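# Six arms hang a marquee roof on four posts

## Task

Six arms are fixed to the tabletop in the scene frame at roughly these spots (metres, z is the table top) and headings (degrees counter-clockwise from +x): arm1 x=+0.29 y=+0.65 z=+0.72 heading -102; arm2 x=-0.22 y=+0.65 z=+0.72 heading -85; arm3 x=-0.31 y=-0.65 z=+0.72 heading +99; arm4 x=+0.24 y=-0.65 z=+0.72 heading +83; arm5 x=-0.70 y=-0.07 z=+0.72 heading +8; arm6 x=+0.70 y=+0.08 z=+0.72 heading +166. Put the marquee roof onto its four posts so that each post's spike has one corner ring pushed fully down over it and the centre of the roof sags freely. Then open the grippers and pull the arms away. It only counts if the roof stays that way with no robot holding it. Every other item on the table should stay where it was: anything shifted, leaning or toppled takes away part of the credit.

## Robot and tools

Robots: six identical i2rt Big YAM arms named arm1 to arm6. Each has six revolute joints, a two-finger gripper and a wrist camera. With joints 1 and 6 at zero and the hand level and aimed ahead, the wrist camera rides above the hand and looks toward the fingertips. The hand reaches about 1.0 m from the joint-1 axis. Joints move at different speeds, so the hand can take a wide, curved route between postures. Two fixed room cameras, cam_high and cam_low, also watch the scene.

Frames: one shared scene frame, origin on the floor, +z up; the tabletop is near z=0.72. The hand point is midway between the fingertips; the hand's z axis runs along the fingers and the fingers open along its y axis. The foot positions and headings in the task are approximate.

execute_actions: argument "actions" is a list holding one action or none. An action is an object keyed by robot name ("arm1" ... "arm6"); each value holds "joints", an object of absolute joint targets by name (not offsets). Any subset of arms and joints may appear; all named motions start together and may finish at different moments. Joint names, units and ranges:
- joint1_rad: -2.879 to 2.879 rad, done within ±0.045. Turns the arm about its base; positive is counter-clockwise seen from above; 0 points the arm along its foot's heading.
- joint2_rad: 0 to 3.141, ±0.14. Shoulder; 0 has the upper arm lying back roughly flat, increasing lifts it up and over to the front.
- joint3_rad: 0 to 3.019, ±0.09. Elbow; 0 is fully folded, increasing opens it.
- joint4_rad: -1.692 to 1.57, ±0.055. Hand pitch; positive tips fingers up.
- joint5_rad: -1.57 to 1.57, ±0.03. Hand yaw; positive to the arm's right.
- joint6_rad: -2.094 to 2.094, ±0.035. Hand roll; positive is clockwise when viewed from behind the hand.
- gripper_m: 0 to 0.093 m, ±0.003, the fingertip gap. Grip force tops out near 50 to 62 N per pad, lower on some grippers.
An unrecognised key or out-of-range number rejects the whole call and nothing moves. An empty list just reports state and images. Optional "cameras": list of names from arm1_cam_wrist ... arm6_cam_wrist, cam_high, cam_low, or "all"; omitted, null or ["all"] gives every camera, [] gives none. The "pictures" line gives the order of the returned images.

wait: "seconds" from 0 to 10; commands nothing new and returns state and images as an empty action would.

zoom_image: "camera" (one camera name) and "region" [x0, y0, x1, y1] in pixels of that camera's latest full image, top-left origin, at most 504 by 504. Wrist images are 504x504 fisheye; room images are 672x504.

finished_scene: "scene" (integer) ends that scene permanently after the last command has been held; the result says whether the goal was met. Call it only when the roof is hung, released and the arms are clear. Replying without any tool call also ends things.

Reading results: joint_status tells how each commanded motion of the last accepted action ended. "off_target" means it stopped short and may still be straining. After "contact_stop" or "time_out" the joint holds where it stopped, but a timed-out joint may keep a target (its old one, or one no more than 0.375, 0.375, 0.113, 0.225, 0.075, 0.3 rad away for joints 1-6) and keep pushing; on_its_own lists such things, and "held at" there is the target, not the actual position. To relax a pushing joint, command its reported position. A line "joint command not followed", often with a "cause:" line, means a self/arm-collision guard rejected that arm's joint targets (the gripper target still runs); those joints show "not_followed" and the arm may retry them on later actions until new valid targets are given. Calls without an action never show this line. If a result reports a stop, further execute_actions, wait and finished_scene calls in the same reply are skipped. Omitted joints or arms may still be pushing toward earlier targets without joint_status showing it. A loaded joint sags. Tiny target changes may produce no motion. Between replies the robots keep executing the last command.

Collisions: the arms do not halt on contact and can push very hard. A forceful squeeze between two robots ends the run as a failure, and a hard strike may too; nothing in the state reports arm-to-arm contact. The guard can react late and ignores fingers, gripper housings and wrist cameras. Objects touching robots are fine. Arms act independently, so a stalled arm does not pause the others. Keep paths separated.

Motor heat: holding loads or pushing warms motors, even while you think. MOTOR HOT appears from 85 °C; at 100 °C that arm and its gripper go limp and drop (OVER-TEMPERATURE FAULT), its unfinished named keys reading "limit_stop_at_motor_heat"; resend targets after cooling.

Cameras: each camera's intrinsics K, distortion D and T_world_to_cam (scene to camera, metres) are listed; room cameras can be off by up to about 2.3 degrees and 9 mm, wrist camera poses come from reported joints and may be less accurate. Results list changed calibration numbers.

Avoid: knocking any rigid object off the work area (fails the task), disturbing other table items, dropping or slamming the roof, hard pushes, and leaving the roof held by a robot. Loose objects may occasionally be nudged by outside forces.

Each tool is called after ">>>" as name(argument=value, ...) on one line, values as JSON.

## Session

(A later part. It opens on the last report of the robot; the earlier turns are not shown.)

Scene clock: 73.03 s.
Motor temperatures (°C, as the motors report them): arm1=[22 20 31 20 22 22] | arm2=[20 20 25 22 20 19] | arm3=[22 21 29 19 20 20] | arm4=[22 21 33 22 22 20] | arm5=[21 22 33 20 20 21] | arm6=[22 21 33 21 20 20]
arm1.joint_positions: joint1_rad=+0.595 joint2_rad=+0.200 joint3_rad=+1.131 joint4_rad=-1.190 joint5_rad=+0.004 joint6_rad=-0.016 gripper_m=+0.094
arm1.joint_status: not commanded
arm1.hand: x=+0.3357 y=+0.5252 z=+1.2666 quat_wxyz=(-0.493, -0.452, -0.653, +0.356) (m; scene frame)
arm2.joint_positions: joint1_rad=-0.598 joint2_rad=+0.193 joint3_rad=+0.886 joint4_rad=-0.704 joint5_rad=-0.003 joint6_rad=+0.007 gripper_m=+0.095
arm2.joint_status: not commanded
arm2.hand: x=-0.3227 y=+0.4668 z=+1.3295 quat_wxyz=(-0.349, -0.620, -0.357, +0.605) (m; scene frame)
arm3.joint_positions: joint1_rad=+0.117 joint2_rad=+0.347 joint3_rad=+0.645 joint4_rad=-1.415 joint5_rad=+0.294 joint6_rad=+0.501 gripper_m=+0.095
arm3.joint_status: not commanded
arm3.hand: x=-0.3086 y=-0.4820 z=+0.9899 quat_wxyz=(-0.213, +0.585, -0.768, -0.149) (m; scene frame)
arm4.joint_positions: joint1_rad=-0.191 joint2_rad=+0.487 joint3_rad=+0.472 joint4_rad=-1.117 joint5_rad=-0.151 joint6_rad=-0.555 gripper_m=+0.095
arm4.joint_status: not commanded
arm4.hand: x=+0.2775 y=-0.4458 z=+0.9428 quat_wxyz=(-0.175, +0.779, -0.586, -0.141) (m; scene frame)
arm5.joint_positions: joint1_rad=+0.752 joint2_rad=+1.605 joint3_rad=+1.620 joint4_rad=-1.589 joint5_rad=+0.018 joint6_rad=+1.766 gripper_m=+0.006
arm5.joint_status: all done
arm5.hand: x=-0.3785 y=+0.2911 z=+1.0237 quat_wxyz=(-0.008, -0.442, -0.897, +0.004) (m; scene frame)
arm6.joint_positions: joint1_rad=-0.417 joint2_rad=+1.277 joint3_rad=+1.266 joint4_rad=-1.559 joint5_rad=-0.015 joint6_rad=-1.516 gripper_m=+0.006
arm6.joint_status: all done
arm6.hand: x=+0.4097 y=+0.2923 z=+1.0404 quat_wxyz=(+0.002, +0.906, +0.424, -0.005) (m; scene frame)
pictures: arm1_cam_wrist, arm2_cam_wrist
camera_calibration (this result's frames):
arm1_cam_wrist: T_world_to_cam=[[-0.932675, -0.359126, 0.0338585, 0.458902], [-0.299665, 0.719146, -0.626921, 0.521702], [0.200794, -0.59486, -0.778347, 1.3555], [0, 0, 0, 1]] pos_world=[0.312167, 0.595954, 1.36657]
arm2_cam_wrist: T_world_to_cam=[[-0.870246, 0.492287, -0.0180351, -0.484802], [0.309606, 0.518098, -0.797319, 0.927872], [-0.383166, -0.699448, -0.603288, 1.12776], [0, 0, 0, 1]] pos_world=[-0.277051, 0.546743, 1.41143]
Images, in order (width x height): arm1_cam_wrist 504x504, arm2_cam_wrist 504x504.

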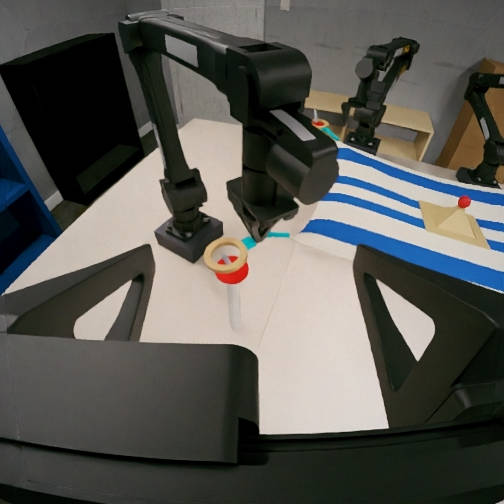

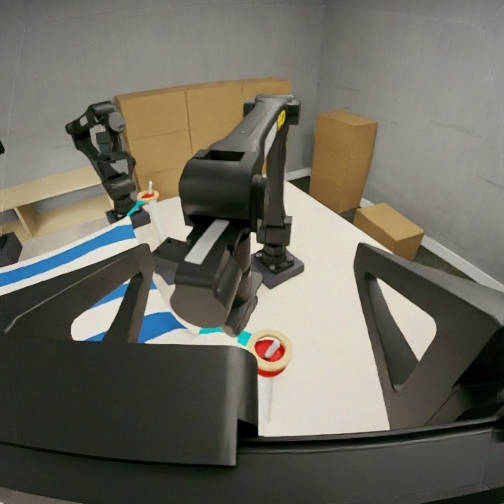

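>>> execute_actions(actions=[{"arm5":{"joints":{"joint3_rad":1.545,"joint4_rad":-1.52}},"arm6":{"joints":{"joint3_rad":1.15,"joint4_rad":-1.45}}}], cameras=["arm1_cam_wrist","arm2_cam_wrist"])

>>> execute_actions(actions=[{"arm5":{"joints":{"gripper_m":0.04}},"arm6":{"joints":{"gripper_m":0.04}}}], cameras=[])

>>> execute_actions(actions=[{"arm5":{"joints":{"joint2_rad":1.0,"joint3_rad":1.4,"joint4_rad":-1.65}},"arm6":{"joints":{"joint2_rad":0.7,"joint3_rad":1.15,"joint4_rad":-1.65}}}], cameras=["arm1_cam_wrist","arm2_cam_wrist","cam_high","cam_low"])

Scene clock: 80.67 s.
Motor temperatures (°C, as the motors report them): arm1=[22 20 31 20 22 22] | arm2=[20 20 25 22 20 19] | arm3=[22 21 30 19 20 20] | arm4=[22 21 34 22 22 20] | arm5=[21 23 32 20 20 21] | arm6=[22 21 33 21 21 20]
arm1.joint_positions: joint1_rad=+0.595 joint2_rad=+0.200 joint3_rad=+1.131 joint4_rad=-1.190 joint5_rad=+0.004 joint6_rad=-0.016 gripper_m=+0.094
arm1.joint_status: not commanded
arm1.hand: x=+0.3357 y=+0.5252 z=+1.2666 quat_wxyz=(-0.493, -0.452, -0.653, +0.356) (m; scene frame)
arm2.joint_positions: joint1_rad=-0.598 joint2_rad=+0.193 joint3_rad=+0.886 joint4_rad=-0.704 joint5_rad=-0.003 joint6_rad=+0.007 gripper_m=+0.095
arm2.joint_status: not commanded
arm2.hand: x=-0.3227 y=+0.4668 z=+1.3295 quat_wxyz=(-0.349, -0.620, -0.357, +0.605) (m; scene frame)
arm3.joint_positions: joint1_rad=+0.117 joint2_rad=+0.347 joint3_rad=+0.645 joint4_rad=-1.415 joint5_rad=+0.294 joint6_rad=+0.501 gripper_m=+0.095
arm3.joint_status: not commanded
arm3.hand: x=-0.3086 y=-0.4820 z=+0.9899 quat_wxyz=(-0.213, +0.585, -0.768, -0.149) (m; scene frame)
arm4.joint_positions: joint1_rad=-0.191 joint2_rad=+0.487 joint3_rad=+0.472 joint4_rad=-1.117 joint5_rad=-0.151 joint6_rad=-0.555 gripper_m=+0.095
arm4.joint_status: not commanded
arm4.hand: x=+0.2775 y=-0.4458 z=+0.9428 quat_wxyz=(-0.175, +0.779, -0.586, -0.141) (m; scene frame)
arm5.joint_positions: joint1_rad=+0.752 joint2_rad=+1.605 joint3_rad=+1.555 joint4_rad=-1.520 joint5_rad=+0.018 joint6_rad=+1.767 gripper_m=+0.006
arm5.joint_status: all done
arm5.hand: x=-0.3781 y=+0.2916 z=+0.9994 quat_wxyz=(-0.009, -0.442, -0.897, +0.001) (m; scene frame)
arm6.joint_positions: joint1_rad=-0.417 joint2_rad=+1.276 joint3_rad=+1.147 joint4_rad=-1.448 joint5_rad=-0.015 joint6_rad=-1.516 gripper_m=+0.006
arm6.joint_status: all done
arm6.hand: x=+0.4141 y=+0.2893 z=+0.9954 quat_wxyz=(+0.005, +0.906, +0.424, -0.003) (m; scene frame)
pictures: arm1_cam_wrist, arm2_cam_wrist
camera_calibration (this result's frames):
arm1_cam_wrist: T_world_to_cam=[[-0.932675, -0.359126, 0.0338585, 0.458902], [-0.299665, 0.719146, -0.626921, 0.521702], [0.200794, -0.59486, -0.778347, 1.3555], [0, 0, 0, 1]] pos_world=[0.312167, 0.595954, 1.36657]
arm2_cam_wrist: T_world_to_cam=[[-0.870246, 0.492287, -0.0180351, -0.484802], [0.309606, 0.518098, -0.797319, 0.927872], [-0.383166, -0.699448, -0.603288, 1.12776], [0, 0, 0, 1]] pos_world=[-0.277051, 0.546743, 1.41143]
Images, in order (width x height): arm1_cam_wrist 504x504, arm2_cam_wrist 504x504.

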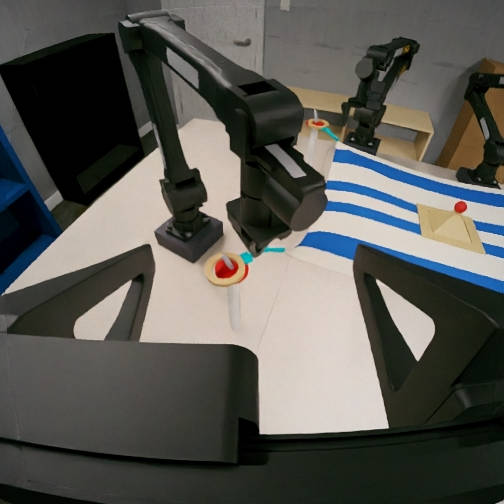

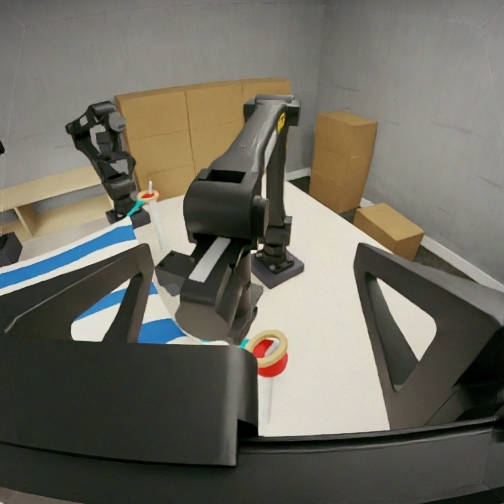

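Scene clock: 81.27 s.
Motor temperatures (°C, as the motors report them): arm1=[22 20 31 20 22 22] | arm2=[20 20 25 22 20 19] | arm3=[22 21 30 19 20 20] | arm4=[22 21 34 22 22 20] | arm5=[21 23 32 20 20 21] | arm6=[22 21 33 21 21 20]
arm1.joint_positions: joint1_rad=+0.595 joint2_rad=+0.200 joint3_rad=+1.131 joint4_rad=-1.190 joint5_rad=+0.004 joint6_rad=-0.016 gripper_m=+0.094
arm1.joint_status: not commanded
arm1.hand: x=+0.3357 y=+0.5252 z=+1.2666 quat_wxyz=(-0.493, -0.452, -0.653, +0.356) (m; scene frame)
arm2.joint_positions: joint1_rad=-0.598 joint2_rad=+0.193 joint3_rad=+0.886 joint4_rad=-0.704 joint5_rad=-0.003 joint6_rad=+0.007 gripper_m=+0.095
arm2.joint_status: not commanded
arm2.hand: x=-0.3227 y=+0.4668 z=+1.3295 quat_wxyz=(-0.349, -0.620, -0.357, +0.605) (m; scene frame)
arm3.joint_positions: joint1_rad=+0.117 joint2_rad=+0.347 joint3_rad=+0.645 joint4_rad=-1.415 joint5_rad=+0.294 joint6_rad=+0.501 gripper_m=+0.095
arm3.joint_status: not commanded
arm3.hand: x=-0.3086 y=-0.4820 z=+0.9899 quat_wxyz=(-0.213, +0.585, -0.768, -0.149) (m; scene frame)
arm4.joint_positions: joint1_rad=-0.191 joint2_rad=+0.487 joint3_rad=+0.472 joint4_rad=-1.117 joint5_rad=-0.151 joint6_rad=-0.555 gripper_m=+0.095
arm4.joint_status: not commanded
arm4.hand: x=+0.2775 y=-0.4458 z=+0.9428 quat_wxyz=(-0.175, +0.779, -0.586, -0.141) (m; scene frame)
arm5.joint_positions: joint1_rad=+0.754 joint2_rad=+1.605 joint3_rad=+1.555 joint4_rad=-1.520 joint5_rad=+0.016 joint6_rad=+1.776 gripper_m=+0.040
arm5.joint_status: all done
arm5.hand: x=-0.3791 y=+0.2925 z=+0.9994 quat_wxyz=(-0.008, -0.445, -0.895, +0.001) (m; scene frame)
arm6.joint_positions: joint1_rad=-0.417 joint2_rad=+1.276 joint3_rad=+1.147 joint4_rad=-1.448 joint5_rad=-0.003 joint6_rad=-1.520 gripper_m=+0.040
arm6.joint_status: all done
arm6.hand: x=+0.4154 y=+0.2911 z=+0.9954 quat_wxyz=(+0.002, +0.905, +0.426, +0.002) (m; scene frame)
pictures: none
No camera images: the call's "cameras" was empty. Leave "cameras" out to get every camera's image.

Scene clock: 82.77 s.
Motor temperatures (°C, as the motors report them): arm1=[22 20 31 20 22 22] | arm2=[20 20 25 22 20 19] | arm3=[22 21 30 19 20 20] | arm4=[22 21 34 22 22 20] | arm5=[21 23 32 20 20 21] | arm6=[22 21 33 21 21 20]
arm1.joint_positions: joint1_rad=+0.595 joint2_rad=+0.200 joint3_rad=+1.131 joint4_rad=-1.190 joint5_rad=+0.004 joint6_rad=-0.016 gripper_m=+0.094
arm1.joint_status: not commanded
arm1.hand: x=+0.3357 y=+0.5252 z=+1.2666 quat_wxyz=(-0.493, -0.452, -0.653, +0.356) (m; scene frame)
arm2.joint_positions: joint1_rad=-0.598 joint2_rad=+0.193 joint3_rad=+0.886 joint4_rad=-0.704 joint5_rad=-0.003 joint6_rad=+0.007 gripper_m=+0.095
arm2.joint_status: not commanded
arm2.hand: x=-0.3227 y=+0.4668 z=+1.3295 quat_wxyz=(-0.349, -0.620, -0.357, +0.605) (m; scene frame)
arm3.joint_positions: joint1_rad=+0.117 joint2_rad=+0.347 joint3_rad=+0.645 joint4_rad=-1.415 joint5_rad=+0.294 joint6_rad=+0.501 gripper_m=+0.095
arm3.joint_status: not commanded
arm3.hand: x=-0.3086 y=-0.4820 z=+0.9899 quat_wxyz=(-0.213, +0.585, -0.768, -0.149) (m; scene frame)
arm4.joint_positions: joint1_rad=-0.191 joint2_rad=+0.487 joint3_rad=+0.472 joint4_rad=-1.117 joint5_rad=-0.151 joint6_rad=-0.555 gripper_m=+0.095
arm4.joint_status: not commanded
arm4.hand: x=+0.2775 y=-0.4458 z=+0.9428 quat_wxyz=(-0.175, +0.779, -0.586, -0.141) (m; scene frame)
arm5.joint_positions: joint1_rad=+0.776 joint2_rad=+0.990 joint3_rad=+1.401 joint4_rad=-1.647 joint5_rad=+0.003 joint6_rad=+1.776 gripper_m=+0.040
arm5.joint_status: all done
arm5.hand: x=-0.5060 y=+0.1606 z=+1.1617 quat_wxyz=(-0.042, -0.430, -0.887, -0.162) (m; scene frame)
arm6.joint_positions: joint1_rad=-0.417 joint2_rad=+0.692 joint3_rad=+1.145 joint4_rad=-1.644 joint5_rad=-0.002 joint6_rad=-1.521 gripper_m=+0.040
arm6.joint_status: all done
arm6.hand: x=+0.5321 y=+0.2034 z=+1.1407 quat_wxyz=(-0.166, +0.888, +0.419, -0.088) (m; scene frame)
pictures: arm1_cam_wrist, arm2_cam_wrist, cam_high, cam_low
camera_calibration (this result's frames):
arm1_cam_wrist: T_world_to_cam=[[-0.932675, -0.359126, 0.0338585, 0.458902], [-0.299665, 0.719146, -0.626921, 0.521702], [0.200794, -0.59486, -0.778347, 1.3555], [0, 0, 0, 1]] pos_world=[0.312167, 0.595954, 1.36657]
arm2_cam_wrist: T_world_to_cam=[[-0.870246, 0.492287, -0.0180351, -0.484802], [0.309606, 0.518098, -0.797319, 0.927872], [-0.383166, -0.699448, -0.603288, 1.12776], [0, 0, 0, 1]] pos_world=[-0.277051, 0.546743, 1.41143]
Images, in order (width x height): arm1_cam_wrist 504x504, arm2_cam_wrist 504x504, cam_high 672x504, cam_low 672x504.

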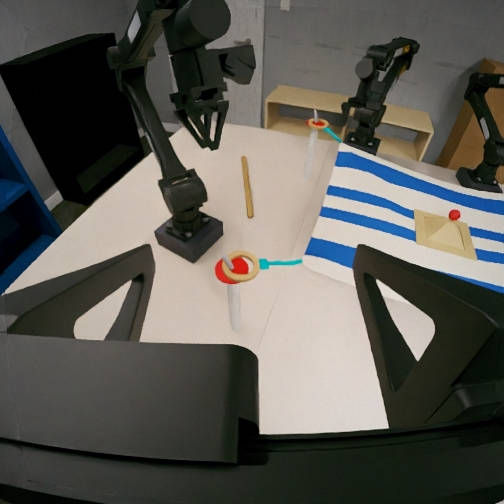

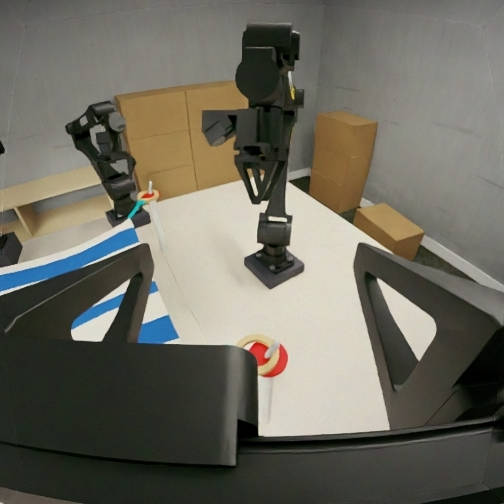

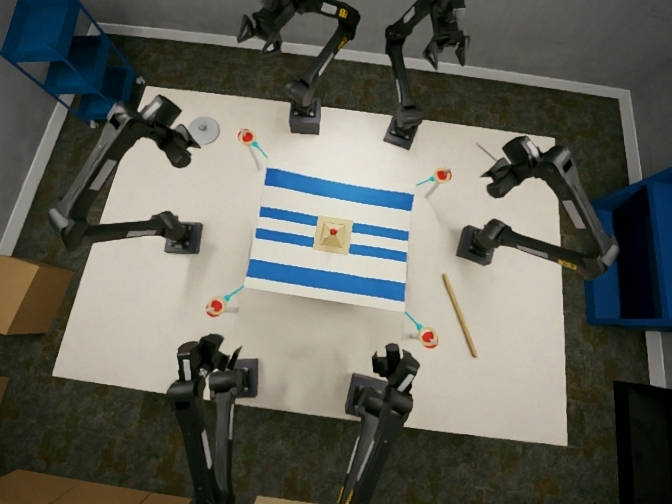

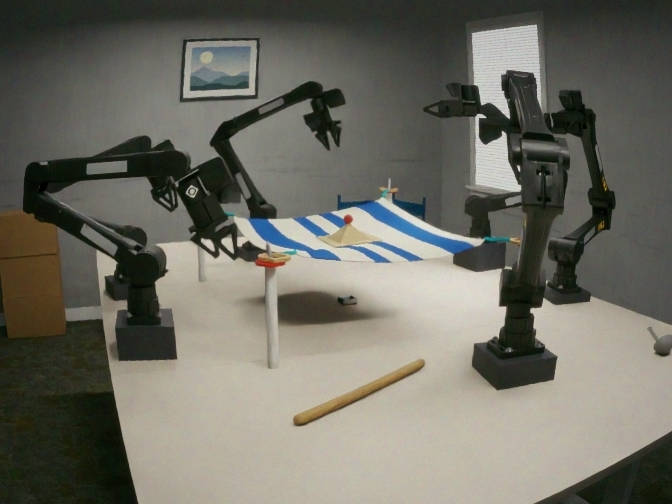

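Verify seating.

>>> execute_actions(actions=[], cameras=["arm1_cam_wrist"])

>>> zoom_image(camera="arm1_cam_wrist", region=[190, 100, 370, 300])

Scene clock: 96.13 s.
Motor temperatures (°C, as the motors report them): arm1=[22 20 31 20 22 22] | arm2=[20 20 25 22 20 19] | arm3=[22 21 30 19 20 20] | arm4=[22 21 34 22 22 20] | arm5=[21 22 31 20 20 21] | arm6=[22 21 33 21 20 20]
arm1.joint_positions: joint1_rad=+0.595 joint2_rad=+0.200 joint3_rad=+1.131 joint4_rad=-1.190 joint5_rad=+0.004 joint6_rad=-0.016 gripper_m=+0.094
arm1.joint_status: not commanded
arm1.hand: x=+0.3357 y=+0.5252 z=+1.2666 quat_wxyz=(-0.493, -0.452, -0.653, +0.356) (m; scene frame)
arm2.joint_positions: joint1_rad=-0.598 joint2_rad=+0.193 joint3_rad=+0.886 joint4_rad=-0.704 joint5_rad=-0.003 joint6_rad=+0.007 gripper_m=+0.095
arm2.joint_status: not commanded
arm2.hand: x=-0.3227 y=+0.4668 z=+1.3295 quat_wxyz=(-0.349, -0.620, -0.357, +0.605) (m; scene frame)
arm3.joint_positions: joint1_rad=+0.117 joint2_rad=+0.347 joint3_rad=+0.645 joint4_rad=-1.415 joint5_rad=+0.294 joint6_rad=+0.501 gripper_m=+0.095
arm3.joint_status: not commanded
arm3.hand: x=-0.3086 y=-0.4820 z=+0.9899 quat_wxyz=(-0.213, +0.585, -0.768, -0.149) (m; scene frame)
arm4.joint_positions: joint1_rad=-0.191 joint2_rad=+0.487 joint3_rad=+0.472 joint4_rad=-1.117 joint5_rad=-0.151 joint6_rad=-0.555 gripper_m=+0.095
arm4.joint_status: not commanded
arm4.hand: x=+0.2775 y=-0.4458 z=+0.9428 quat_wxyz=(-0.175, +0.779, -0.586, -0.141) (m; scene frame)
arm5.joint_positions: joint1_rad=+0.776 joint2_rad=+0.990 joint3_rad=+1.401 joint4_rad=-1.647 joint5_rad=+0.003 joint6_rad=+1.776 gripper_m=+0.040
arm5.joint_status: all done
arm5.hand: x=-0.5060 y=+0.1606 z=+1.1617 quat_wxyz=(-0.042, -0.430, -0.887, -0.162) (m; scene frame)
arm6.joint_positions: joint1_rad=-0.417 joint2_rad=+0.692 joint3_rad=+1.145 joint4_rad=-1.644 joint5_rad=-0.002 joint6_rad=-1.521 gripper_m=+0.040
arm6.joint_status: all done
arm6.hand: x=+0.5321 y=+0.2034 z=+1.1407 quat_wxyz=(-0.166, +0.888, +0.419, -0.088) (m; scene frame)
pictures: arm1_cam_wrist
camera_calibration (this result's frames):
arm1_cam_wrist: T_world_to_cam=[[-0.932675, -0.359126, 0.0338585, 0.458902], [-0.299665, 0.719146, -0.626921, 0.521702], [0.200794, -0.59486, -0.778347, 1.3555], [0, 0, 0, 1]] pos_world=[0.312167, 0.595954, 1.36657]
Images, in order (width x height): arm1_cam_wrist 504x504.

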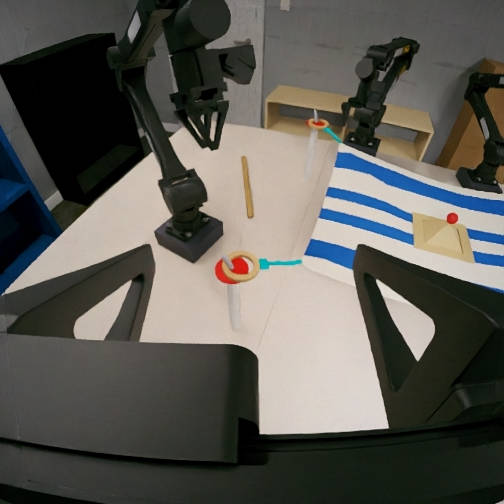

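Region (190, 100, 370, 300) of arm1_cam_wrist's 504x504 image, scaled by 2.520, with more detail than that image has; it fills the left 454 columns of this view, and the rest is white.

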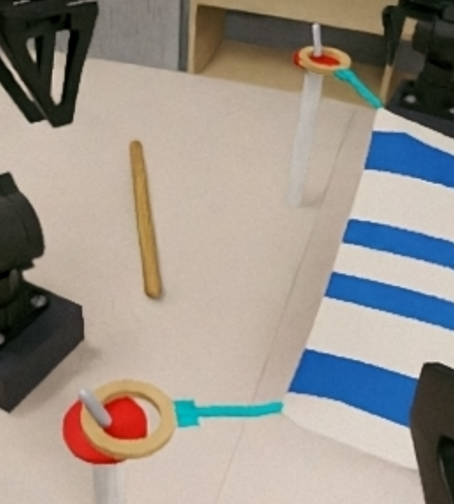

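>>> finished_scene(scene=2)

The scene is finished: the task was done.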